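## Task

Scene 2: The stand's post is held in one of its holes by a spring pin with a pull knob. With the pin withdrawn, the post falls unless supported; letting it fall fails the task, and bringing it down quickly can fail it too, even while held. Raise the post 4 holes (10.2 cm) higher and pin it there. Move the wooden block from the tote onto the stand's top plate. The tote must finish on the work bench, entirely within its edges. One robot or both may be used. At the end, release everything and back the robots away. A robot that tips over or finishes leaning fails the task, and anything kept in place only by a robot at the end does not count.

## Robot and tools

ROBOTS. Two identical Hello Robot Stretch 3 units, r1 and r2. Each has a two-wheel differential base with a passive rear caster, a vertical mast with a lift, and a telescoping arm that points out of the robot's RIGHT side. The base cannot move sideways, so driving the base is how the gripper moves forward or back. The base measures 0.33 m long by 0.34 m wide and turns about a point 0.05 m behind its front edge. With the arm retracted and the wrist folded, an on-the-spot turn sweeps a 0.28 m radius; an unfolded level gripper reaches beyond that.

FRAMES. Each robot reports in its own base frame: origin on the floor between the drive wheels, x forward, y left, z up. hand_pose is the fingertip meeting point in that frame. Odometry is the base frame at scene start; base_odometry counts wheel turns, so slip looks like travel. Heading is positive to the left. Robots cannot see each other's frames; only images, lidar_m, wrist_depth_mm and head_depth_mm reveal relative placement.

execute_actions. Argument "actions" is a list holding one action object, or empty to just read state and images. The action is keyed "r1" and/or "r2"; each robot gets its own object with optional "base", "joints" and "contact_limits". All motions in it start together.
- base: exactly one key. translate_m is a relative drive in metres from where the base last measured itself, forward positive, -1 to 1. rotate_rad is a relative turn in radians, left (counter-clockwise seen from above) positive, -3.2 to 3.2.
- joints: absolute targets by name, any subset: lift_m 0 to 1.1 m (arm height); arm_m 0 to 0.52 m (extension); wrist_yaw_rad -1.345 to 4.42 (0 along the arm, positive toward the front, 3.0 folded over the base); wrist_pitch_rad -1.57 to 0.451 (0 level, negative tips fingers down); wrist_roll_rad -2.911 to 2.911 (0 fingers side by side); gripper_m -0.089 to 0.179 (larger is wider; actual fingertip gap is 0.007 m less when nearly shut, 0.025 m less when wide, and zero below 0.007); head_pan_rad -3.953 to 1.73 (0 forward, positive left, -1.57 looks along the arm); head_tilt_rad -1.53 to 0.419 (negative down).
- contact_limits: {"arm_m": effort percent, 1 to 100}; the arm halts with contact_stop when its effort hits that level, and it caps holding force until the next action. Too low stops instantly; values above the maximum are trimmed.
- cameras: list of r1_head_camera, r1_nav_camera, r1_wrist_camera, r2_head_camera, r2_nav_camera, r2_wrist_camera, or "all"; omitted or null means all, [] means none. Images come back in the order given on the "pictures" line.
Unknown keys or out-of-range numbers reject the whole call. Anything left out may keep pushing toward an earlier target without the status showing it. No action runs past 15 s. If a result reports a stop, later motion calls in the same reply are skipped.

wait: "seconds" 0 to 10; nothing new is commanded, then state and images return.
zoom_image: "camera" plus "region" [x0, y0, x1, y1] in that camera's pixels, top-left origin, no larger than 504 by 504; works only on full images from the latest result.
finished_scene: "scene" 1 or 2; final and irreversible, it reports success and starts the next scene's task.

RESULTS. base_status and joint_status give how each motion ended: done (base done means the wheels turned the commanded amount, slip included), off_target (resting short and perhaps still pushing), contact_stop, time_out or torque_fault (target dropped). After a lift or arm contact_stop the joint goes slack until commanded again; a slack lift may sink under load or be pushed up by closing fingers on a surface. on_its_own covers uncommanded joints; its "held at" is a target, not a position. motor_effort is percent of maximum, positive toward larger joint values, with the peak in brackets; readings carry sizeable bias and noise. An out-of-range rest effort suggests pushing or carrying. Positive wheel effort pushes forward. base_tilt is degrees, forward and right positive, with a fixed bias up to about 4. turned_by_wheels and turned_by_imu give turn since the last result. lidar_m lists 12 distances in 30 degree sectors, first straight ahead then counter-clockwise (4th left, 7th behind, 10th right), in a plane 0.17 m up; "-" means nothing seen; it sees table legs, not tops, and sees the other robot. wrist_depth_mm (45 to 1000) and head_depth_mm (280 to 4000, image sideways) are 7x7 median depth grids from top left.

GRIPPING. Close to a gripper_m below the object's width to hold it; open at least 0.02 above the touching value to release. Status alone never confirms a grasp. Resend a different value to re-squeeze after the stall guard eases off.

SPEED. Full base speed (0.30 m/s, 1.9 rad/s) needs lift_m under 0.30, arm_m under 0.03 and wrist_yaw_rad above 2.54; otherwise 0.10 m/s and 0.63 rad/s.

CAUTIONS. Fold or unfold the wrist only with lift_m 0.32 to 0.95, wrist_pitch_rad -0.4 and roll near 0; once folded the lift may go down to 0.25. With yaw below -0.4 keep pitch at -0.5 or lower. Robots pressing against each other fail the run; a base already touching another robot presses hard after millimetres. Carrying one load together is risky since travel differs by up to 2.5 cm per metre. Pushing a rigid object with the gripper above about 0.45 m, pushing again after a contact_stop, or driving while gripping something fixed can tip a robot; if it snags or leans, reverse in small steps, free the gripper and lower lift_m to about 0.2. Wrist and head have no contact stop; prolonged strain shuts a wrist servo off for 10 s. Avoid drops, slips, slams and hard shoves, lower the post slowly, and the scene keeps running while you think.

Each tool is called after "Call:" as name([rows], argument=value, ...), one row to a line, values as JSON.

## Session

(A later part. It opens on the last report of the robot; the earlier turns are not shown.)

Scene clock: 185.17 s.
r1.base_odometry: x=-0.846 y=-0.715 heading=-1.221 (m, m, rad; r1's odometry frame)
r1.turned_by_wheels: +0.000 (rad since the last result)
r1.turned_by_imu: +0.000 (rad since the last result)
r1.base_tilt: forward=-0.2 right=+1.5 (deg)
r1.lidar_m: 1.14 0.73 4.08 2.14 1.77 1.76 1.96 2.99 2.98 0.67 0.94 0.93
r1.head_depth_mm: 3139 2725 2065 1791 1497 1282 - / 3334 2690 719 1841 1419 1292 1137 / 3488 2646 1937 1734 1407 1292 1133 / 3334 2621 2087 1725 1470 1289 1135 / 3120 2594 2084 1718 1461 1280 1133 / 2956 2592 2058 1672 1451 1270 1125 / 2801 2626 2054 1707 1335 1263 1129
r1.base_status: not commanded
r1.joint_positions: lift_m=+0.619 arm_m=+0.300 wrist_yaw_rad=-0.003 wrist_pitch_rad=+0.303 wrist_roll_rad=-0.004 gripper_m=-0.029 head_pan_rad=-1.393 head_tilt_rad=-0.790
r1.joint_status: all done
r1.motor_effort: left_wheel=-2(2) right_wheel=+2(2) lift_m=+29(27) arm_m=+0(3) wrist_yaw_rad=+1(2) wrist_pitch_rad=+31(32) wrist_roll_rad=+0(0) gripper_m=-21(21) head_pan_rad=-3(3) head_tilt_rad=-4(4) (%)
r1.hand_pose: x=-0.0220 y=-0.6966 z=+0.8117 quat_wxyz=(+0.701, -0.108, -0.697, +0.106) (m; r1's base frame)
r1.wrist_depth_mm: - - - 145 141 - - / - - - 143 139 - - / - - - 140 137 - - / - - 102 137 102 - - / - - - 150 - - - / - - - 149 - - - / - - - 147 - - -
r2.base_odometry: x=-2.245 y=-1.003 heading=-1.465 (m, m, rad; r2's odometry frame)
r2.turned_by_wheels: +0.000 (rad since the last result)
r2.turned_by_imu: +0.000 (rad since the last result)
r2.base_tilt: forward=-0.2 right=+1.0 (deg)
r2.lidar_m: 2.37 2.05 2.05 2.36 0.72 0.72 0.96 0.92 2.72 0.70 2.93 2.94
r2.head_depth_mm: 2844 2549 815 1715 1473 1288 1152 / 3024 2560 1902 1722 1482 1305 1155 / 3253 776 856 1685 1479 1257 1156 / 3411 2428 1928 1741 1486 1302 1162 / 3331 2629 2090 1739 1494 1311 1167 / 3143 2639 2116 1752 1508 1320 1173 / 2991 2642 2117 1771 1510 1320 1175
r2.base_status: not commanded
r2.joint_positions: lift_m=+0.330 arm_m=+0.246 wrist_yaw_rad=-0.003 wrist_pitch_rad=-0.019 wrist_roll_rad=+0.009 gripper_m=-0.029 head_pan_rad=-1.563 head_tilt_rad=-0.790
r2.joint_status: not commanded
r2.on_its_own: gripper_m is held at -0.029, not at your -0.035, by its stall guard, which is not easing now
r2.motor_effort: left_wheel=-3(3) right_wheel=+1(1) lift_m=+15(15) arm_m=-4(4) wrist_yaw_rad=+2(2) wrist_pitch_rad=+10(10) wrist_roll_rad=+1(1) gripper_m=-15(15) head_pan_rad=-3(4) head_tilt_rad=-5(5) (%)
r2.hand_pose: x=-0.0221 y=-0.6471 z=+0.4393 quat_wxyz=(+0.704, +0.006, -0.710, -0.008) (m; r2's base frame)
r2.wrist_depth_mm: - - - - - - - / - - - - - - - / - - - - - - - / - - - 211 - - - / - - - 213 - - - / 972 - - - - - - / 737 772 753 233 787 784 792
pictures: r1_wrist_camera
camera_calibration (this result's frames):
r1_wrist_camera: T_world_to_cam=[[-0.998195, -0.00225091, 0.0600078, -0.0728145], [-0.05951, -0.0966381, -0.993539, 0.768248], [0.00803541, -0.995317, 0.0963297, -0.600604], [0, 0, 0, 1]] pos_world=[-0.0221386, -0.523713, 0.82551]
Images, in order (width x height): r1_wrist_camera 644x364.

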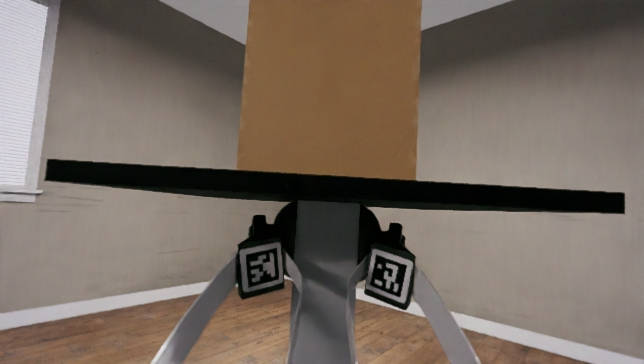

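Call:
execute_actions([
  {"r1":{"joints":{"lift_m":0.612}},"r2":{"joints":{"gripper_m":0.05}}},
], cameras=[])

Call:
execute_actions([
  {"r2":{"joints":{"arm_m":0.28}}},
], cameras=[])

Call:
execute_actions([
  {"r2":{"joints":{"gripper_m":-0.045}}},
], cameras=["r2_wrist_camera"])

Call:
execute_actions([
  {"r2":{"joints":{"arm_m":0.267}}},
], cameras=["r1_head_camera","r2_wrist_camera","r2_head_camera"])

Call:
zoom_image(camera="r2_head_camera", region=[440,160,580,260])

Scene clock: 198.27 s.
r1.base_odometry: x=-0.846 y=-0.715 heading=-1.221 (m, m, rad; r1's odometry frame)
r1.turned_by_wheels: +0.000 (rad since the last result)
r1.turned_by_imu: +0.001 (rad since the last result)
r1.base_tilt: forward=-0.2 right=+1.5 (deg)
r1.lidar_m: 1.14 0.73 4.09 2.14 1.77 1.76 1.96 2.99 2.99 0.67 0.94 0.93
r1.head_depth_mm: 3140 2684 2066 1789 1485 1283 - / 3318 2709 725 1792 1428 1294 1140 / 3496 2658 1921 1734 1404 1281 1141 / 3346 2659 2086 1706 1437 1277 1140 / 3114 2600 2055 1725 1468 1274 1133 / 2963 2632 2069 1674 1468 1270 1132 / 2743 2590 2054 1712 1337 1271 1123
r1.base_status: not commanded
r1.joint_positions: lift_m=+0.612 arm_m=+0.300 wrist_yaw_rad=-0.003 wrist_pitch_rad=+0.329 wrist_roll_rad=-0.004 gripper_m=-0.029 head_pan_rad=-1.393 head_tilt_rad=-0.790
r1.joint_status: all done
r1.motor_effort: left_wheel=-2(3) right_wheel=+2(4) lift_m=+19(24) arm_m=+0(0) wrist_yaw_rad=+2(1) wrist_pitch_rad=+23(31) wrist_roll_rad=+0(1) gripper_m=-21(21) head_pan_rad=-3(3) head_tilt_rad=-4(5) (%)
r1.hand_pose: x=-0.0220 y=-0.6952 z=+0.8106 quat_wxyz=(+0.699, -0.116, -0.696, +0.114) (m; r1's base frame)
r1.wrist_depth_mm: - - - 148 144 - - / - - - 145 141 - - / - - - 142 139 - - / - 101 120 100 120 101 - / - - - 151 - - - / - - - 149 - - - / - - - 147 - - -
r2.base_odometry: x=-2.245 y=-1.003 heading=-1.465 (m, m, rad; r2's odometry frame)
r2.turned_by_wheels: +0.000 (rad since the last result)
r2.turned_by_imu: +0.000 (rad since the last result)
r2.base_tilt: forward=-0.3 right=+1.0 (deg)
r2.lidar_m: 2.36 2.05 2.05 2.37 0.72 0.72 0.96 0.92 2.72 0.70 2.93 2.93
r2.head_depth_mm: 2876 2535 821 1710 1477 1291 1148 / 3059 2557 1902 1724 1480 1305 1152 / 3250 768 856 1694 1474 1258 1157 / 3395 2427 1922 1748 1489 1305 1163 / 3337 2625 2096 1752 1500 1310 1165 / 3158 2629 2110 1753 1501 1318 1170 / 2971 2659 2113 1771 1511 1320 1176
r2.base_status: not commanded
r2.joint_positions: lift_m=+0.330 arm_m=+0.246 wrist_yaw_rad=-0.003 wrist_pitch_rad=-0.019 wrist_roll_rad=+0.009 gripper_m=+0.050 head_pan_rad=-1.563 head_tilt_rad=-0.790
r2.joint_status: all done
r2.motor_effort: left_wheel=-2(3) right_wheel=+1(1) lift_m=+15(15) arm_m=-4(4) wrist_yaw_rad=+2(2) wrist_pitch_rad=+9(10) wrist_roll_rad=+1(1) gripper_m=+1(81) head_pan_rad=-4(4) head_tilt_rad=-4(4) (%)
r2.hand_pose: x=-0.0221 y=-0.6470 z=+0.4393 quat_wxyz=(+0.704, +0.006, -0.710, -0.008) (m; r2's base frame)
r2.wrist_depth_mm: - - - - - - - / - - - - - - - / - - - - - - - / - - - 210 - - - / - - - 213 - - - / 988 992 - 225 - - - / 751 759 761 235 757 785 793
pictures: none
No camera images: the call's "cameras" was empty. Leave "cameras" out to get every camera's image.

Scene clock: 199.53 s.
r1.base_odometry: x=-0.846 y=-0.715 heading=-1.221 (m, m, rad; r1's odometry frame)
r1.turned_by_wheels: +0.000 (rad since the last result)
r1.turned_by_imu: +0.000 (rad since the last result)
r1.base_tilt: forward=-0.1 right=+1.5 (deg)
r1.lidar_m: 1.14 0.73 4.09 2.13 1.77 1.76 1.96 3.00 2.98 0.67 0.94 0.93
r1.head_depth_mm: 3065 2725 2057 1798 1498 1285 - / 3246 2711 725 1779 1424 1293 1142 / 3540 2657 1934 1731 1397 1282 1134 / 3299 2611 2092 1732 1460 1278 1127 / 3125 2667 2056 1712 1458 1282 1130 / 3032 2640 2043 1720 1467 1265 1129 / 2773 2563 2046 1699 1327 1264 1128
r1.base_status: not commanded
r1.joint_positions: lift_m=+0.612 arm_m=+0.300 wrist_yaw_rad=-0.003 wrist_pitch_rad=+0.329 wrist_roll_rad=-0.004 gripper_m=-0.029 head_pan_rad=-1.393 head_tilt_rad=-0.790
r1.joint_status: not commanded
r1.motor_effort: left_wheel=-2(2) right_wheel=+3(1) lift_m=+19(20) arm_m=+0(0) wrist_yaw_rad=+2(1) wrist_pitch_rad=+24(23) wrist_roll_rad=+0(0) gripper_m=-21(21) head_pan_rad=-3(3) head_tilt_rad=-5(5) (%)
r1.hand_pose: x=-0.0220 y=-0.6952 z=+0.8106 quat_wxyz=(+0.699, -0.116, -0.696, +0.114) (m; r1's base frame)
r1.wrist_depth_mm: - - - 148 144 - - / - - - 145 141 - - / - - - 142 138 - - / - 101 120 100 120 101 - / - - - 151 - - - / - - - 149 - - - / - - - 146 - - -
r2.base_odometry: x=-2.245 y=-1.003 heading=-1.465 (m, m, rad; r2's odometry frame)
r2.turned_by_wheels: +0.000 (rad since the last result)
r2.turned_by_imu: +0.000 (rad since the last result)
r2.base_tilt: forward=-0.3 right=+1.0 (deg)
r2.lidar_m: 2.37 2.05 2.05 2.37 0.72 0.72 0.96 0.92 2.72 0.70 2.94 2.94
r2.head_depth_mm: 2849 2547 821 1710 1468 1293 1149 / 3080 2558 1890 1718 1484 1294 1154 / 3240 770 856 1696 1512 1280 1160 / 3455 2445 1926 1735 1499 1313 1160 / 3350 2603 2109 1749 1498 1309 1167 / 3195 2651 2110 1753 1501 1317 1171 / 2967 2658 2124 1765 1505 1324 1179
r2.base_status: not commanded
r2.joint_positions: lift_m=+0.330 arm_m=+0.280 wrist_yaw_rad=-0.003 wrist_pitch_rad=-0.019 wrist_roll_rad=+0.009 gripper_m=+0.050 head_pan_rad=-1.563 head_tilt_rad=-0.790
r2.joint_status: all done
r2.motor_effort: left_wheel=-2(2) right_wheel=+1(1) lift_m=+15(15) arm_m=+2(6) wrist_yaw_rad=+1(2) wrist_pitch_rad=+9(10) wrist_roll_rad=+1(0) gripper_m=+1(1) head_pan_rad=-3(4) head_tilt_rad=-4(3) (%)
r2.hand_pose: x=-0.0221 y=-0.6804 z=+0.4393 quat_wxyz=(+0.704, +0.006, -0.710, -0.008) (m; r2's base frame)
r2.wrist_depth_mm: - - - 170 - - - / - - - 174 - - - / - - - 179 - - - / - - - 175 - - - / - - - 179 - - - / 988 - - 186 - - - / 764 753 771 193 745 777 788
pictures: none
No camera images: the call's "cameras" was empty. Leave "cameras" out to get every camera's image.

Scene clock: 200.97 s.
r1.base_odometry: x=-0.846 y=-0.715 heading=-1.221 (m, m, rad; r1's odometry frame)
r1.turned_by_wheels: +0.000 (rad since the last result)
r1.turned_by_imu: +0.000 (rad since the last result)
r1.base_tilt: forward=-0.2 right=+1.5 (deg)
r1.lidar_m: 1.14 0.73 4.09 2.14 1.77 1.76 1.96 3.00 2.98 0.67 0.94 0.93
r1.head_depth_mm: 3095 2674 2067 1789 1487 1276 - / 3316 2660 723 1810 1425 1296 1142 / 3460 2676 1927 1746 1406 1281 1132 / 3345 2651 2099 1732 1445 1275 1136 / 3113 2616 2078 1734 1441 1285 1133 / 2950 2583 2063 1719 1453 1261 1127 / 2800 2567 2052 1704 1326 1264 1129
r1.base_status: not commanded
r1.joint_positions: lift_m=+0.612 arm_m=+0.300 wrist_yaw_rad=-0.003 wrist_pitch_rad=+0.329 wrist_roll_rad=-0.004 gripper_m=-0.029 head_pan_rad=-1.393 head_tilt_rad=-0.790
r1.joint_status: not commanded
r1.motor_effort: left_wheel=-3(3) right_wheel=+3(2) lift_m=+19(20) arm_m=+0(0) wrist_yaw_rad=+2(2) wrist_pitch_rad=+23(24) wrist_roll_rad=+0(0) gripper_m=-21(21) head_pan_rad=-3(3) head_tilt_rad=-5(5) (%)
r1.hand_pose: x=-0.0220 y=-0.6952 z=+0.8106 quat_wxyz=(+0.699, -0.116, -0.696, +0.114) (m; r1's base frame)
r1.wrist_depth_mm: - - - 148 144 - - / - - - 145 141 - - / - - - 142 138 - - / - 101 120 100 120 101 - / - - - 151 - - - / - - - 149 - - - / - - - 146 - - -
r2.base_odometry: x=-2.245 y=-1.003 heading=-1.465 (m, m, rad; r2's odometry frame)
r2.turned_by_wheels: +0.000 (rad since the last result)
r2.turned_by_imu: +0.000 (rad since the last result)
r2.base_tilt: forward=-0.3 right=+1.0 (deg)
r2.lidar_m: 2.37 2.05 2.05 2.37 0.72 0.72 0.96 0.92 2.72 0.70 2.94 2.94
r2.head_depth_mm: 2864 2542 820 1717 1475 1289 1153 / 3060 2568 1888 1717 1486 1299 1156 / 3216 770 857 1692 1512 1277 1158 / 3408 2435 1922 1737 1491 1308 1161 / 3344 2612 2095 1746 1501 1309 1165 / 3187 2634 2103 1752 1508 1318 1174 / 3018 2667 2128 1768 1517 1322 1176
r2.base_status: not commanded
r2.joint_positions: lift_m=+0.330 arm_m=+0.280 wrist_yaw_rad=-0.012 wrist_pitch_rad=-0.020 wrist_roll_rad=+0.009 gripper_m=-0.044 head_pan_rad=-1.563 head_tilt_rad=-0.790
r2.joint_status: all done
r2.motor_effort: left_wheel=-3(3) right_wheel=+1(2) lift_m=+15(15) arm_m=+1(1) wrist_yaw_rad=+9(9) wrist_pitch_rad=+10(10) wrist_roll_rad=+1(1) gripper_m=-28(100) head_pan_rad=-4(4) head_tilt_rad=-5(5) (%)
r2.hand_pose: x=-0.0245 y=-0.6803 z=+0.4391 quat_wxyz=(+0.704, +0.003, -0.710, -0.012) (m; r2's base frame)
r2.wrist_depth_mm: - - - 170 - - - / - - - 175 - - - / - - - 180 - - - / - - - 176 - - - / - - - 179 - - - / 979 - - 168 - - - / 769 765 764 195 783 804 792
pictures: r2_wrist_camera
camera_calibration (this result's frames):
r2_wrist_camera: T_world_to_cam=[[-0.999258, 0.0362651, 0.0130002, -0.0122146], [-0.00601411, 0.186467, -0.982443, 0.591957], [-0.0380525, -0.981792, -0.186111, -0.42517], [0, 0, 0, 1]] pos_world=[-0.0248242, -0.527366, 0.502594]
Images, in order (width x height): r2_wrist_camera 644x364.

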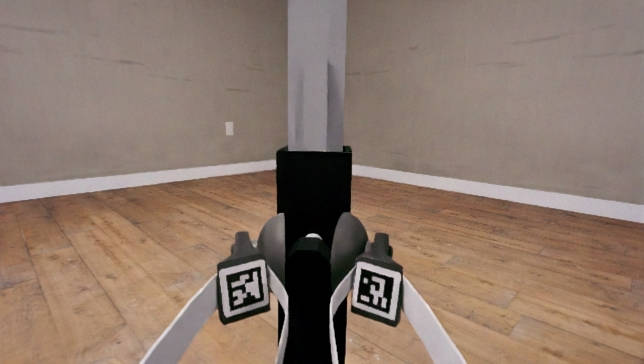

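Scene clock: 201.87 s.
r1.base_odometry: x=-0.846 y=-0.715 heading=-1.221 (m, m, rad; r1's odometry frame)
r1.turned_by_wheels: +0.000 (rad since the last result)
r1.turned_by_imu: +0.000 (rad since the last result)
r1.base_tilt: forward=-0.2 right=+1.6 (deg)
r1.lidar_m: 1.14 0.73 4.11 2.15 1.77 1.76 1.96 2.99 2.98 0.67 0.94 0.93
r1.head_depth_mm: 3103 2727 2038 1798 1500 1289 - / 3302 2700 721 1791 1418 1289 1137 / 3421 2653 1917 1746 1390 1292 1140 / 3309 2636 2100 1740 1462 1285 1136 / 3139 2637 2079 1724 1466 1277 1134 / 2951 2601 2064 1704 1447 1266 1125 / 2768 2589 2050 1713 1339 1269 1126
r1.base_status: not commanded
r1.joint_positions: lift_m=+0.612 arm_m=+0.300 wrist_yaw_rad=-0.003 wrist_pitch_rad=+0.308 wrist_roll_rad=-0.004 gripper_m=-0.029 head_pan_rad=-1.393 head_tilt_rad=-0.790
r1.joint_status: not commanded
r1.motor_effort: left_wheel=-2(2) right_wheel=+2(2) lift_m=+22(22) arm_m=+0(0) wrist_yaw_rad=+1(1) wrist_pitch_rad=+30(33) wrist_roll_rad=+0(1) gripper_m=-21(21) head_pan_rad=-3(3) head_tilt_rad=-4(5) (%)
r1.hand_pose: x=-0.0220 y=-0.6964 z=+0.8052 quat_wxyz=(+0.700, -0.109, -0.697, +0.107) (m; r1's base frame)
r1.wrist_depth_mm: - - - 145 141 - - / - - - 143 139 - - / - - - 141 137 - - / - - 104 137 104 - - / - - - 151 - - - / - - - 149 - - - / - - - 147 - - -
r2.base_odometry: x=-2.245 y=-1.003 heading=-1.465 (m, m, rad; r2's odometry frame)
r2.turned_by_wheels: +0.000 (rad since the last result)
r2.turned_by_imu: +0.000 (rad since the last result)
r2.base_tilt: forward=-0.3 right=+1.0 (deg)
r2.lidar_m: 2.37 2.05 2.05 2.37 0.72 0.72 0.96 0.92 2.72 0.70 2.94 2.93
r2.head_depth_mm: 2873 2519 817 1716 1472 1297 1149 / 3076 2546 1898 1725 1477 1308 1152 / 3248 773 833 1694 1518 1256 1160 / 3411 2496 1919 1733 1500 1305 1163 / 3323 2624 2086 1747 1496 1312 1165 / 3178 2635 2102 1761 1507 1319 1171 / 2994 2652 2118 1766 1514 1322 1173
r2.base_status: not commanded
r2.joint_positions: lift_m=+0.330 arm_m=+0.268 wrist_yaw_rad=-0.003 wrist_pitch_rad=-0.015 wrist_roll_rad=+0.009 gripper_m=-0.041 head_pan_rad=-1.563 head_tilt_rad=-0.790
r2.joint_status: all done
r2.motor_effort: left_wheel=-1(3) right_wheel=-1(1) lift_m=+16(16) arm_m=-7(16) wrist_yaw_rad=+1(8) wrist_pitch_rad=+7(10) wrist_roll_rad=+1(1) gripper_m=-24(27) head_pan_rad=-3(3) head_tilt_rad=-4(4) (%)
r2.hand_pose: x=-0.0222 y=-0.6687 z=+0.4404 quat_wxyz=(+0.704, +0.005, -0.710, -0.007) (m; r2's base frame)
r2.wrist_depth_mm: - - - 180 - - - / - - - 187 - - - / - - - 191 - - - / - - - 188 - - - / - - - 191 - - - / - 992 - 200 - - - / 755 766 758 206 795 780 793
pictures: r1_head_camera (sideways: a quarter turn clockwise sets it upright), r2_head_camera (sideways: a quarter turn clockwise sets it upright), r2_wrist_camera
camera_calibration (this result's frames):
r1_head_camera: T_world_to_cam=[[-0.187121, 0.70275, -0.686388, 0.920066], [0.9718, 0.234496, -0.0248426, 0.0351042], [0.143497, -0.67168, -0.726811, 0.903147], [0, 0, 0, 1]] pos_world=[0.00845014, -0.0481828, 1.28881]
r2_head_camera: T_world_to_cam=[[0.00928178, 0.732456, -0.680752, 0.906216], [0.998161, 0.0340016, 0.0501936, -0.0658525], [0.0599112, -0.679965, -0.730793, 0.908403], [0, 0, 0, 1]] pos_world=[0.00289656, -0.0438417, 1.28407]
r2_wrist_camera: T_world_to_cam=[[-0.999539, 0.0274838, 0.012877, -0.0162162], [-0.00768084, 0.181403, -0.983379, 0.588034], [-0.0293629, -0.983025, -0.181109, -0.416237], [0, 0, 0, 1]] pos_world=[-0.023914, -0.515397, 0.503085]
Images, in order (width x height): r1_head_camera 896x504, r2_head_camera 896x504, r2_wrist_camera 644x364.

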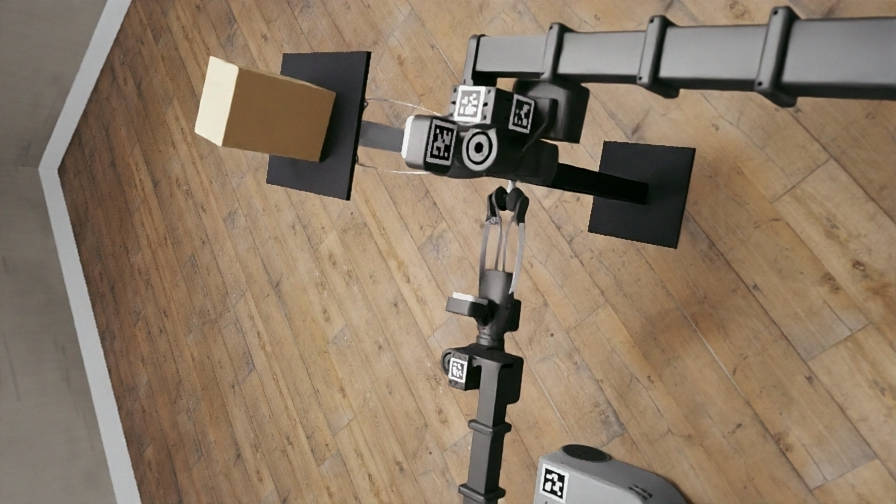

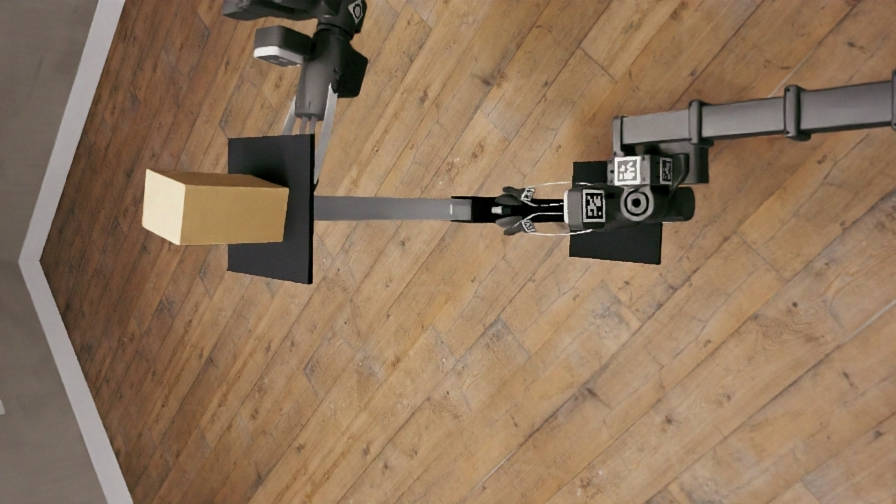

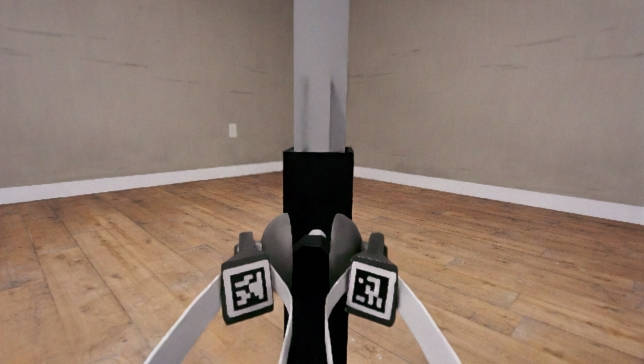

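Region (440, 160, 580, 260) of r2_head_camera's 896x504 image, scaled by 3.600, with more detail than that image has; it fills the top 360 rows of this view, and the rest is white.

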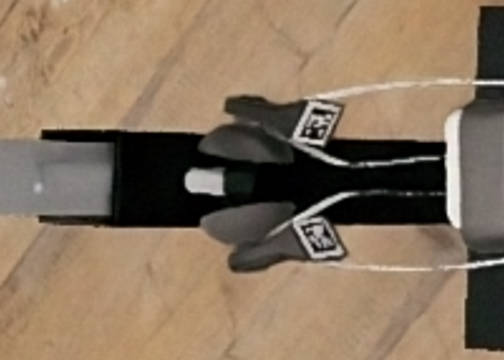

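Free. Target hand z ≈ 0.914.

Call:
execute_actions([
  {"r1":{"joints":{"lift_m":0.718}},"r2":{"joints":{"arm_m":0.264}}},
], cameras=[])

Call:
execute_actions([
  {"r2":{"joints":{"gripper_m":0.06}}},
], cameras=["r1_head_camera"])

Call:
execute_actions([
  {"r1":{"joints":{"lift_m":0.727}},"r2":{"joints":{"arm_m":0.22}}},
], cameras=["r1_head_camera"])

Call:
execute_actions([
  {"r1":{"joints":{"lift_m":0.718}},"r2":{"joints":{"arm_m":0.16}}},
], cameras=["r1_head_camera"])

Scene clock: 212.97 s.
r1.base_odometry: x=-0.846 y=-0.715 heading=-1.221 (m, m, rad; r1's odometry frame)
r1.turned_by_wheels: +0.000 (rad since the last result)
r1.turned_by_imu: +0.001 (rad since the last result)
r1.base_tilt: forward=-0.1 right=+1.5 (deg)
r1.lidar_m: 1.14 0.73 4.08 2.14 1.77 1.76 1.96 2.99 2.98 0.67 0.94 0.93
r1.head_depth_mm: 3126 2666 2061 1801 1473 - - / 3368 2675 720 1836 1423 1290 1150 / 3484 2665 1917 1721 1395 1292 1145 / 3366 2634 2086 1715 1454 1276 1140 / 3116 2624 2053 1714 1453 1279 1138 / 2948 2583 2094 1707 1457 1264 1128 / 2822 2579 2050 1693 1345 1258 1121
r1.base_status: not commanded
r1.joint_positions: lift_m=+0.627 arm_m=+0.299 wrist_yaw_rad=+0.000 wrist_pitch_rad=+0.284 wrist_roll_rad=-0.001 gripper_m=-0.029 head_pan_rad=-1.393 head_tilt_rad=-0.790
r1.joint_status: lift_m contact_stop (moved +0.015 of +0.106)
r1.on_its_own: lift_m is slack since a contact_stop, until your next command for it (your +0.718 is given up); wrist_pitch_rad is at rest, and its effort (+37) is outside its rest range (-20 to +32)
r1.motor_effort: left_wheel=-4(5) right_wheel=+4(5) lift_m=+22(36) arm_m=+5(10) wrist_yaw_rad=+0(2) wrist_pitch_rad=+37(79) wrist_roll_rad=-1(1) gripper_m=-21(21) head_pan_rad=-3(3) head_tilt_rad=-5(5) (%)
r1.hand_pose: x=-0.0215 y=-0.6971 z=+0.8141 quat_wxyz=(+0.701, -0.100, -0.699, +0.099) (m; r1's base frame)
r1.wrist_depth_mm: - - - 143 138 - - / - - - 141 137 - - / - - - 139 135 - - / - - 144 135 132 - - / - - - 150 - - - / - - - 149 - - - / - - - 148 - - -
r2.base_odometry: x=-2.245 y=-1.003 heading=-1.465 (m, m, rad; r2's odometry frame)
r2.turned_by_wheels: +0.000 (rad since the last result)
r2.turned_by_imu: +0.001 (rad since the last result)
r2.base_tilt: forward=-0.3 right=+1.0 (deg)
r2.lidar_m: 2.38 2.04 2.05 2.37 0.72 0.72 0.96 0.92 2.73 0.70 2.94 2.93
r2.head_depth_mm: 2845 2529 815 1709 1472 1293 1150 / 3060 2533 1896 1715 1472 1304 1158 / 3240 733 879 1687 1511 1260 1158 / 3465 2351 1908 1739 1493 1305 1164 / 3317 2611 2110 1754 1495 1306 1165 / 3182 2646 2119 1754 1503 1321 1173 / 2993 2657 2119 1765 1512 1328 1175
r2.base_status: not commanded
r2.joint_positions: lift_m=+0.330 arm_m=+0.264 wrist_yaw_rad=-0.003 wrist_pitch_rad=-0.015 wrist_roll_rad=+0.009 gripper_m=-0.027 head_pan_rad=-1.563 head_tilt_rad=-0.790
r2.joint_status: all done
r2.on_its_own: gripper_m is held at -0.027, not at your -0.045, by its stall guard, which is not easing now
r2.motor_effort: left_wheel=-2(2) right_wheel=+0(1) lift_m=+16(16) arm_m=-4(4) wrist_yaw_rad=+2(1) wrist_pitch_rad=+7(7) wrist_roll_rad=+1(1) gripper_m=-18(19) head_pan_rad=-4(5) head_tilt_rad=-4(4) (%)
r2.hand_pose: x=-0.0222 y=-0.6652 z=+0.4404 quat_wxyz=(+0.704, +0.004, -0.710, -0.007) (m; r2's base frame)
r2.wrist_depth_mm: - - - 184 - - - / - - - 191 - - - / - - - 196 - - - / - - - 192 - - - / - - - 194 - - - / - 991 - 204 - - - / 760 762 749 211 785 802 787
pictures: none
No camera images: the call's "cameras" was empty. Leave "cameras" out to get every camera's image.

not run: a stop came earlier in this reply.

not run: a stop came earlier in this reply.

not run: a stop came earlier in this reply.

Call:
execute_actions([
  {"r1":{"joints":{"lift_m":0.62}},"r2":{"joints":{"gripper_m":0.055}}},
], cameras=[])

Call:
execute_actions([
  {"r2":{"base":{"translate_m":-0.003},"joints":{"arm_m":0.283}}},
], cameras=[])

Call:
execute_actions([
  {"r2":{"joints":{"gripper_m":-0.06}}},
], cameras=[])

Call:
execute_actions([
  {"r2":{"joints":{"arm_m":0.269}}},
], cameras=[])

Call:
execute_actions([
  {"r1":{"joints":{"lift_m":0.718}}},
], cameras=["r1_head_camera","r2_wrist_camera"])

Call:
execute_actions([
  {"r2":{"joints":{"gripper_m":0.06}}},
], cameras=[])

Call:
execute_actions([
  {"r1":{"joints":{"lift_m":0.728}},"r2":{"joints":{"arm_m":0.22}}},
], cameras=[])

Call:
execute_actions([
  {"r1":{"joints":{"lift_m":0.717}},"r2":{"joints":{"arm_m":0.16}}},
], cameras=["r1_head_camera"])

Scene clock: 227.80 s.
r1.base_odometry: x=-0.846 y=-0.715 heading=-1.221 (m, m, rad; r1's odometry frame)
r1.turned_by_wheels: +0.000 (rad since the last result)
r1.turned_by_imu: +0.001 (rad since the last result)
r1.base_tilt: forward=-0.1 right=+1.5 (deg)
r1.lidar_m: 1.14 0.73 4.11 2.14 1.77 1.76 1.96 2.99 2.98 0.67 0.94 0.93
r1.head_depth_mm: 3096 2697 2069 1794 1488 1295 - / 3268 2654 724 1844 1430 1287 1139 / 3390 2620 1931 1734 1415 1291 1137 / 3283 2630 2083 1736 1470 1279 1136 / 3155 2629 2078 1723 1460 1272 1128 / 2975 2635 2051 1716 1464 1266 1129 / 2807 2604 2047 1701 1335 1269 1130
r1.base_status: not commanded
r1.joint_positions: lift_m=+0.619 arm_m=+0.300 wrist_yaw_rad=-0.001 wrist_pitch_rad=+0.304 wrist_roll_rad=-0.001 gripper_m=-0.029 head_pan_rad=-1.393 head_tilt_rad=-0.790
r1.joint_status: all done
r1.motor_effort: left_wheel=-3(4) right_wheel=+5(4) lift_m=+27(29) arm_m=+2(1) wrist_yaw_rad=+1(1) wrist_pitch_rad=+31(32) wrist_roll_rad=-1(1) gripper_m=-20(21) head_pan_rad=-3(3) head_tilt_rad=-5(4) (%)
r1.hand_pose: x=-0.0218 y=-0.6965 z=+0.8118 quat_wxyz=(+0.700, -0.107, -0.698, +0.106) (m; r1's base frame)
r1.wrist_depth_mm: - - - 145 140 - - / - - - 142 139 - - / - - - 140 136 - - / - - 102 136 106 - - / - - - 151 - - - / - - - 149 - - - / - - - 147 - - -
r2.base_odometry: x=-2.245 y=-1.003 heading=-1.465 (m, m, rad; r2's odometry frame)
r2.turned_by_wheels: +0.000 (rad since the last result)
r2.turned_by_imu: +0.001 (rad since the last result)
r2.base_tilt: forward=-0.3 right=+1.0 (deg)
r2.lidar_m: 2.37 2.05 2.05 2.37 0.72 0.72 0.96 0.92 2.72 0.70 2.94 2.94
r2.head_depth_mm: 2870 2544 815 1702 1477 1292 1152 / 3070 2576 1898 1719 1477 1308 1153 / 3246 774 856 1680 1496 1260 1160 / 3410 2439 1915 1745 1494 1310 1160 / 3319 2604 2082 1752 1500 1311 1169 / 3161 2638 2114 1759 1508 1315 1178 / 3026 2650 2117 1773 1512 1322 1176
r2.base_status: not commanded
r2.joint_positions: lift_m=+0.330 arm_m=+0.264 wrist_yaw_rad=-0.003 wrist_pitch_rad=-0.017 wrist_roll_rad=+0.009 gripper_m=+0.055 head_pan_rad=-1.563 head_tilt_rad=-0.790
r2.joint_status: all done
r2.motor_effort: left_wheel=-2(2) right_wheel=+0(1) lift_m=+16(16) arm_m=-3(4) wrist_yaw_rad=+2(3) wrist_pitch_rad=+8(8) wrist_roll_rad=+1(1) gripper_m=+1(81) head_pan_rad=-4(4) head_tilt_rad=-4(4) (%)
r2.hand_pose: x=-0.0222 y=-0.6651 z=+0.4400 quat_wxyz=(+0.704, +0.005, -0.710, -0.007) (m; r2's base frame)
r2.wrist_depth_mm: - - - 185 - - - / - - - 190 - - - / - - - 196 - - - / - - - 191 - - - / - - - 196 - - - / - - - 204 - - - / 772 762 775 212 754 807 796
pictures: none
No camera images: the call's "cameras" was empty. Leave "cameras" out to get every camera's image.

Scene clock: 228.83 s.
r1.base_odometry: x=-0.846 y=-0.715 heading=-1.221 (m, m, rad; r1's odometry frame)
r1.turned_by_wheels: +0.000 (rad since the last result)
r1.turned_by_imu: +0.000 (rad since the last result)
r1.base_tilt: forward=-0.2 right=+1.4 (deg)
r1.lidar_m: 1.13 0.73 4.09 2.15 1.77 1.76 1.96 2.99 2.98 0.67 0.94 0.93
r1.head_depth_mm: 3105 2666 2076 1791 1496 1298 - / 3323 2703 724 1826 1413 1285 1141 / 3477 2660 1910 1743 1386 1289 1142 / 3365 2653 2072 1724 1473 1279 1130 / 3117 2643 2078 1717 1437 1272 1125 / 2945 2602 2093 1725 1452 1279 1123 / 2749 2596 2037 1705 1335 1261 1130
r1.base_status: not commanded
r1.joint_positions: lift_m=+0.619 arm_m=+0.300 wrist_yaw_rad=-0.001 wrist_pitch_rad=+0.304 wrist_roll_rad=-0.001 gripper_m=-0.029 head_pan_rad=-1.393 head_tilt_rad=-0.790
r1.joint_status: not commanded
r1.motor_effort: left_wheel=-3(3) right_wheel=+4(3) lift_m=+27(28) arm_m=+1(1) wrist_yaw_rad=+1(1) wrist_pitch_rad=+31(31) wrist_roll_rad=-1(1) gripper_m=-21(21) head_pan_rad=-3(3) head_tilt_rad=-5(5) (%)
r1.hand_pose: x=-0.0218 y=-0.6965 z=+0.8118 quat_wxyz=(+0.700, -0.107, -0.698, +0.106) (m; r1's base frame)
r1.wrist_depth_mm: - - - 145 141 - - / - - - 142 138 - - / - - - 140 136 - - / - - 102 137 107 - - / - - - 150 - - - / - - - 149 - - - / - - - 147 - - -
r2.base_odometry: x=-2.245 y=-1.000 heading=-1.465 (m, m, rad; r2's odometry frame)
r2.turned_by_wheels: +0.000 (rad since the last result)
r2.turned_by_imu: +0.000 (rad since the last result)
r2.base_tilt: forward=-0.3 right=+0.9 (deg)
r2.lidar_m: 2.38 2.05 2.05 2.37 0.72 0.72 0.96 0.92 2.72 0.70 2.94 2.94
r2.head_depth_mm: 2852 2524 816 1713 1478 1292 1151 / 3042 2557 1882 1713 1480 1301 1157 / 3228 794 854 1688 1515 1282 1158 / 3459 2356 1923 1734 1480 1306 1165 / 3352 2612 2102 1749 1492 1312 1166 / 3161 2630 2121 1757 1510 1316 1173 / 2989 2671 2133 1761 1513 1325 1178
r2.base_status: done
r2.joint_positions: lift_m=+0.330 arm_m=+0.283 wrist_yaw_rad=-0.003 wrist_pitch_rad=-0.017 wrist_roll_rad=+0.009 gripper_m=+0.055 head_pan_rad=-1.563 head_tilt_rad=-0.790
r2.joint_status: all done
r2.motor_effort: left_wheel=-2(8) right_wheel=+0(4) lift_m=+16(16) arm_m=+1(0) wrist_yaw_rad=+2(2) wrist_pitch_rad=+8(8) wrist_roll_rad=+1(1) gripper_m=+1(1) head_pan_rad=-4(3) head_tilt_rad=-4(4) (%)
r2.hand_pose: x=-0.0222 y=-0.6834 z=+0.4399 quat_wxyz=(+0.704, +0.005, -0.710, -0.007) (m; r2's base frame)
r2.wrist_depth_mm: - - - 167 - - - / - - - 171 - - - / - - - 177 - - - / - - - 172 - - - / - - - 176 - - - / 988 - - 180 - - - / 763 767 771 191 769 802 802
pictures: none
No camera images: the call's "cameras" was empty. Leave "cameras" out to get every camera's image.

Scene clock: 230.47 s.
r1.base_odometry: x=-0.846 y=-0.715 heading=-1.221 (m, m, rad; r1's odometry frame)
r1.turned_by_wheels: +0.000 (rad since the last result)
r1.turned_by_imu: +0.000 (rad since the last result)
r1.base_tilt: forward=-0.2 right=+1.5 (deg)
r1.lidar_m: 1.14 0.73 4.09 2.14 1.77 1.76 1.96 3.00 2.98 0.67 0.94 0.93
r1.head_depth_mm: 3122 2672 2064 1790 1493 1303 - / 3320 2686 722 1849 1418 1294 1145 / 3447 2651 1897 1726 1406 1285 1138 / 3310 2628 2089 1729 1466 1278 1136 / 3100 2619 2069 1722 1445 1279 1132 / 2997 2603 2064 1704 1471 1274 1126 / 2790 2595 2049 1709 1338 1273 1122
r1.base_status: not commanded
r1.joint_positions: lift_m=+0.619 arm_m=+0.300 wrist_yaw_rad=-0.001 wrist_pitch_rad=+0.304 wrist_roll_rad=-0.001 gripper_m=-0.029 head_pan_rad=-1.393 head_tilt_rad=-0.790
r1.joint_status: not commanded
r1.motor_effort: left_wheel=-3(3) right_wheel=+3(3) lift_m=+28(28) arm_m=+1(1) wrist_yaw_rad=+2(1) wrist_pitch_rad=+31(31) wrist_roll_rad=-1(1) gripper_m=-20(21) head_pan_rad=-3(3) head_tilt_rad=-4(5) (%)
r1.hand_pose: x=-0.0218 y=-0.6965 z=+0.8118 quat_wxyz=(+0.700, -0.107, -0.698, +0.106) (m; r1's base frame)
r1.wrist_depth_mm: - - - 145 140 - - / - - - 143 138 - - / - - - 140 136 - - / - - 102 137 106 - - / - - - 150 - - - / - - - 149 - - - / - - - 147 - - -
r2.base_odometry: x=-2.245 y=-1.000 heading=-1.465 (m, m, rad; r2's odometry frame)
r2.turned_by_wheels: +0.000 (rad since the last result)
r2.turned_by_imu: +0.000 (rad since the last result)
r2.base_tilt: forward=-0.2 right=+1.0 (deg)
r2.lidar_m: 2.38 2.05 2.05 2.37 0.72 0.72 0.95 0.92 2.72 0.70 2.94 2.94
r2.head_depth_mm: 2861 2539 817 1719 1475 1292 1150 / 3043 2545 1895 1727 1482 1292 1157 / 3265 792 856 1692 1518 1282 1157 / 3421 2354 1931 1743 1482 1307 1162 / 3361 2612 2094 1743 1498 1308 1166 / 3157 2635 2117 1754 1500 1317 1172 / 3003 2666 2127 1761 1512 1326 1176
r2.base_status: not commanded
r2.joint_positions: lift_m=+0.330 arm_m=+0.282 wrist_yaw_rad=-0.006 wrist_pitch_rad=-0.018 wrist_roll_rad=+0.009 gripper_m=-0.059 head_pan_rad=-1.563 head_tilt_rad=-0.790
r2.joint_status: all done
r2.motor_effort: left_wheel=-1(2) right_wheel=-3(3) lift_m=+16(16) arm_m=+4(4) wrist_yaw_rad=+5(4) wrist_pitch_rad=+9(9) wrist_roll_rad=+0(1) gripper_m=-35(100) head_pan_rad=-4(4) head_tilt_rad=-4(4) (%)
r2.hand_pose: x=-0.0229 y=-0.6831 z=+0.4396 quat_wxyz=(+0.704, +0.005, -0.710, -0.009) (m; r2's base frame)
r2.wrist_depth_mm: - - - 169 - - - / - - - 172 - - - / - - - 178 - - - / - - - 174 - - - / - - - 178 - - - / 981 - - 145 - - - / 779 759 767 192 757 786 803
pictures: none
No camera images: the call's "cameras" was empty. Leave "cameras" out to get every camera's image.

Scene clock: 231.50 s.
r1.base_odometry: x=-0.846 y=-0.715 heading=-1.221 (m, m, rad; r1's odometry frame)
r1.turned_by_wheels: +0.000 (rad since the last result)
r1.turned_by_imu: +0.000 (rad since the last result)
r1.base_tilt: forward=-0.2 right=+1.4 (deg)
r1.lidar_m: 1.14 0.73 4.10 2.14 1.77 1.76 1.96 2.99 2.98 0.67 0.94 0.93
r1.head_depth_mm: 3147 2702 2044 1794 1491 1297 - / 3301 2661 723 1826 1424 1296 1141 / 3485 2632 1916 1734 1399 1281 1145 / 3278 2621 2086 1727 1441 1280 1134 / 3141 2601 2085 1720 1465 1272 1138 / 2937 2637 2073 1700 1440 1277 1128 / 2728 2585 2079 1690 1337 1274 1127
r1.base_status: not commanded
r1.joint_positions: lift_m=+0.619 arm_m=+0.300 wrist_yaw_rad=-0.001 wrist_pitch_rad=+0.303 wrist_roll_rad=-0.001 gripper_m=-0.029 head_pan_rad=-1.393 head_tilt_rad=-0.790
r1.joint_status: not commanded
r1.motor_effort: left_wheel=-3(3) right_wheel=+3(3) lift_m=+28(28) arm_m=+1(1) wrist_yaw_rad=+0(1) wrist_pitch_rad=+31(32) wrist_roll_rad=-1(1) gripper_m=-21(21) head_pan_rad=-2(3) head_tilt_rad=-4(5) (%)
r1.hand_pose: x=-0.0218 y=-0.6965 z=+0.8117 quat_wxyz=(+0.700, -0.107, -0.698, +0.106) (m; r1's base frame)
r1.wrist_depth_mm: - - - 145 141 - - / - - - 143 138 - - / - - - 141 136 - - / - - 101 137 105 - - / - - - 151 - - - / - - - 149 - - - / - - - 147 - - -
r2.base_odometry: x=-2.245 y=-1.000 heading=-1.465 (m, m, rad; r2's odometry frame)
r2.turned_by_wheels: +0.000 (rad since the last result)
r2.turned_by_imu: +0.000 (rad since the last result)
r2.base_tilt: forward=-0.3 right=+1.0 (deg)
r2.lidar_m: 2.37 2.05 2.05 2.38 0.72 0.72 0.96 0.92 2.73 0.70 2.94 2.94
r2.head_depth_mm: 2866 2520 818 1716 1467 1292 1153 / 3061 2545 1898 1726 1483 1307 1154 / 3233 791 855 1687 1516 1259 1163 / 3414 2348 1932 1740 1479 1308 1165 / 3327 2602 2088 1744 1500 1314 1163 / 3162 2650 2093 1757 1510 1315 1172 / 2967 2663 2137 1770 1514 1328 1178
r2.base_status: not commanded
r2.joint_positions: lift_m=+0.330 arm_m=+0.270 wrist_yaw_rad=+0.004 wrist_pitch_rad=-0.010 wrist_roll_rad=+0.010 gripper_m=-0.053 head_pan_rad=-1.563 head_tilt_rad=-0.790
r2.joint_status: all done
r2.on_its_own: gripper_m is held at -0.054, not at your -0.060, by its stall guard, which is still easing
r2.motor_effort: left_wheel=+3(4) right_wheel=-4(5) lift_m=+16(16) arm_m=-9(11) wrist_yaw_rad=-2(5) wrist_pitch_rad=+5(9) wrist_roll_rad=+0(1) gripper_m=-12(35) head_pan_rad=-4(4) head_tilt_rad=-5(5) (%)
r2.hand_pose: x=-0.0204 y=-0.6711 z=+0.4417 quat_wxyz=(+0.704, +0.005, -0.710, -0.002) (m; r2's base frame)
r2.wrist_depth_mm: - - - 178 - - - / - - - 184 - - - / - - - 189 - - - / - - - 186 - - - / - - - 189 - - - / - - - 153 - - - / 784 790 784 203 787 801 823
pictures: none
No camera images: the call's "cameras" was empty. Leave "cameras" out to get every camera's image.

Scene clock: 235.83 s.
r1.base_odometry: x=-0.846 y=-0.715 heading=-1.221 (m, m, rad; r1's odometry frame)
r1.turned_by_wheels: +0.000 (rad since the last result)
r1.turned_by_imu: +0.001 (rad since the last result)
r1.base_tilt: forward=-0.1 right=+1.5 (deg)
r1.lidar_m: 1.14 0.73 4.08 2.14 1.77 1.76 1.97 3.00 2.97 0.67 0.94 0.93
r1.head_depth_mm: 3107 2685 2059 1791 1487 - - / 3348 2677 720 1830 1412 1297 1144 / 3439 2621 1924 1741 1398 1290 1139 / 3328 2667 2083 1728 1433 1279 1128 / 3174 2607 2078 1729 1451 1280 1135 / 2951 2597 2063 1715 1432 1282 1134 / 2749 2602 2057 1707 1334 1270 1130
r1.base_status: not commanded
r1.joint_positions: lift_m=+0.625 arm_m=+0.299 wrist_yaw_rad=-0.001 wrist_pitch_rad=+0.288 wrist_roll_rad=-0.001 gripper_m=-0.029 head_pan_rad=-1.393 head_tilt_rad=-0.790
r1.joint_status: lift_m contact_stop (moved +0.006 of +0.099)
r1.on_its_own: lift_m is slack since a contact_stop, until your next command for it (your +0.718 is given up); wrist_pitch_rad is at rest, and its effort (+36) is outside its rest range (-20 to +32)
r1.motor_effort: left_wheel=-4(4) right_wheel=+4(5) lift_m=+22(40) arm_m=+4(10) wrist_yaw_rad=+1(1) wrist_pitch_rad=+36(79) wrist_roll_rad=-1(1) gripper_m=-21(21) head_pan_rad=-3(3) head_tilt_rad=-5(5) (%)
r1.hand_pose: x=-0.0215 y=-0.6969 z=+0.8140 quat_wxyz=(+0.701, -0.102, -0.699, +0.101) (m; r1's base frame)
r1.wrist_depth_mm: - - - 143 139 - - / - - - 142 137 - - / - - - 139 135 - - / - - 144 135 132 - - / - - - 150 - - - / - - - 148 - - - / - - - 148 - - -
r2.base_odometry: x=-2.245 y=-1.000 heading=-1.465 (m, m, rad; r2's odometry frame)
r2.turned_by_wheels: +0.000 (rad since the last result)
r2.turned_by_imu: +0.000 (rad since the last result)
r2.base_tilt: forward=-0.2 right=+1.0 (deg)
r2.lidar_m: 2.38 2.05 2.06 2.37 0.72 0.72 0.96 0.92 2.72 0.70 2.93 2.94
r2.head_depth_mm: 2836 2544 811 1715 1474 1290 1151 / 3049 2536 1908 1732 1481 1306 1154 / 3271 747 879 1693 1514 1259 1158 / 3421 2348 1910 1740 1477 1301 1161 / 3344 2609 2096 1749 1495 1317 1171 / 3178 2618 2103 1757 1506 1312 1170 / 3000 2670 2117 1769 1512 1320 1176
r2.base_status: not commanded
r2.joint_positions: lift_m=+0.330 arm_m=+0.270 wrist_yaw_rad=+0.004 wrist_pitch_rad=-0.010 wrist_roll_rad=+0.010 gripper_m=-0.034 head_pan_rad=-1.563 head_tilt_rad=-0.790
r2.joint_status: not commanded
r2.on_its_own: gripper_m is held at -0.035, not at your -0.060, by its stall guard, which is still easing
r2.motor_effort: left_wheel=+2(3) right_wheel=-3(4) lift_m=+16(16) arm_m=-7(9) wrist_yaw_rad=-2(3) wrist_pitch_rad=+5(5) wrist_roll_rad=+1(1) gripper_m=-22(30) head_pan_rad=-4(4) head_tilt_rad=-4(5) (%)
r2.hand_pose: x=-0.0204 y=-0.6707 z=+0.4417 quat_wxyz=(+0.704, +0.005, -0.710, -0.002) (m; r2's base frame)
r2.wrist_depth_mm: - - - 181 - - - / - - - 184 - - - / - - - 190 - - - / - - - 186 - - - / - - - 190 - - - / - - - 198 - - - / 769 778 764 204 787 799 807
pictures: r1_head_camera (sideways: a quarter turn clockwise sets it upright), r2_wrist_camera
camera_calibration (this result's frames):
r1_head_camera: T_world_to_cam=[[-0.187067, 0.702948, -0.6862, 0.919821], [0.971827, 0.234385, -0.0248274, 0.0350843], [0.143383, -0.671512, -0.726989, 0.903379], [0, 0, 0, 1]] pos_world=[0.0084437, -0.0481798, 1.2888]
r2_wrist_camera: T_world_to_cam=[[-0.999713, 0.0204738, 0.0124006, -0.0188599], [-0.00859974, 0.176261, -0.984306, 0.586656], [-0.0223382, -0.984131, -0.176034, -0.420796], [0, 0, 0, 1]] pos_world=[-0.0232092, -0.517136, 0.503608]
Images, in order (width x height): r1_head_camera 896x504, r2_wrist_camera 644x364.

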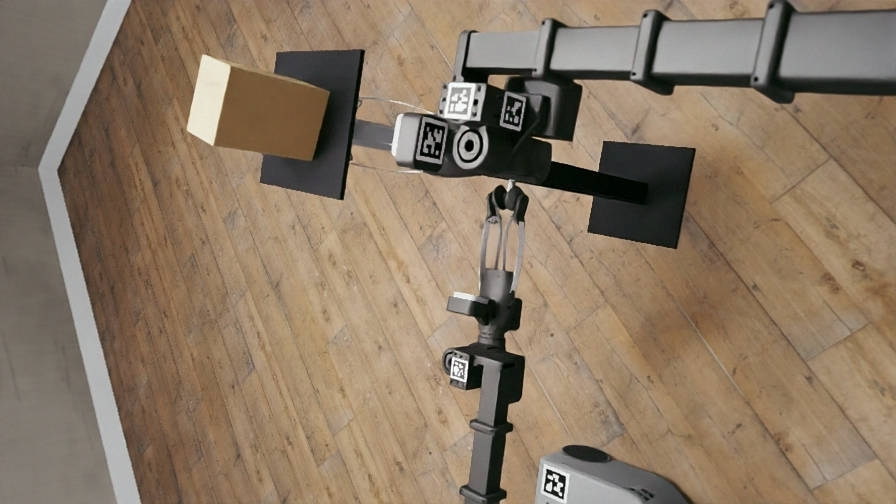

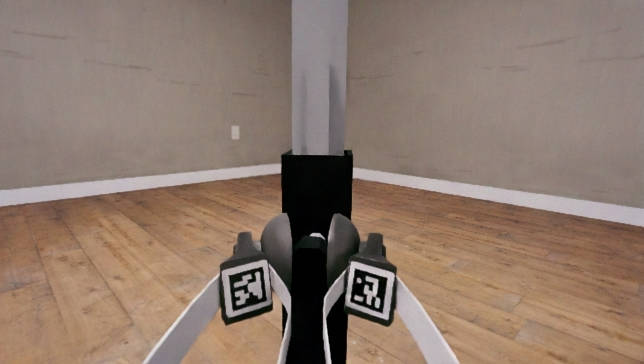

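not run: a stop came earlier in this reply.

not run: a stop came earlier in this reply.

not run: a stop came earlier in this reply.


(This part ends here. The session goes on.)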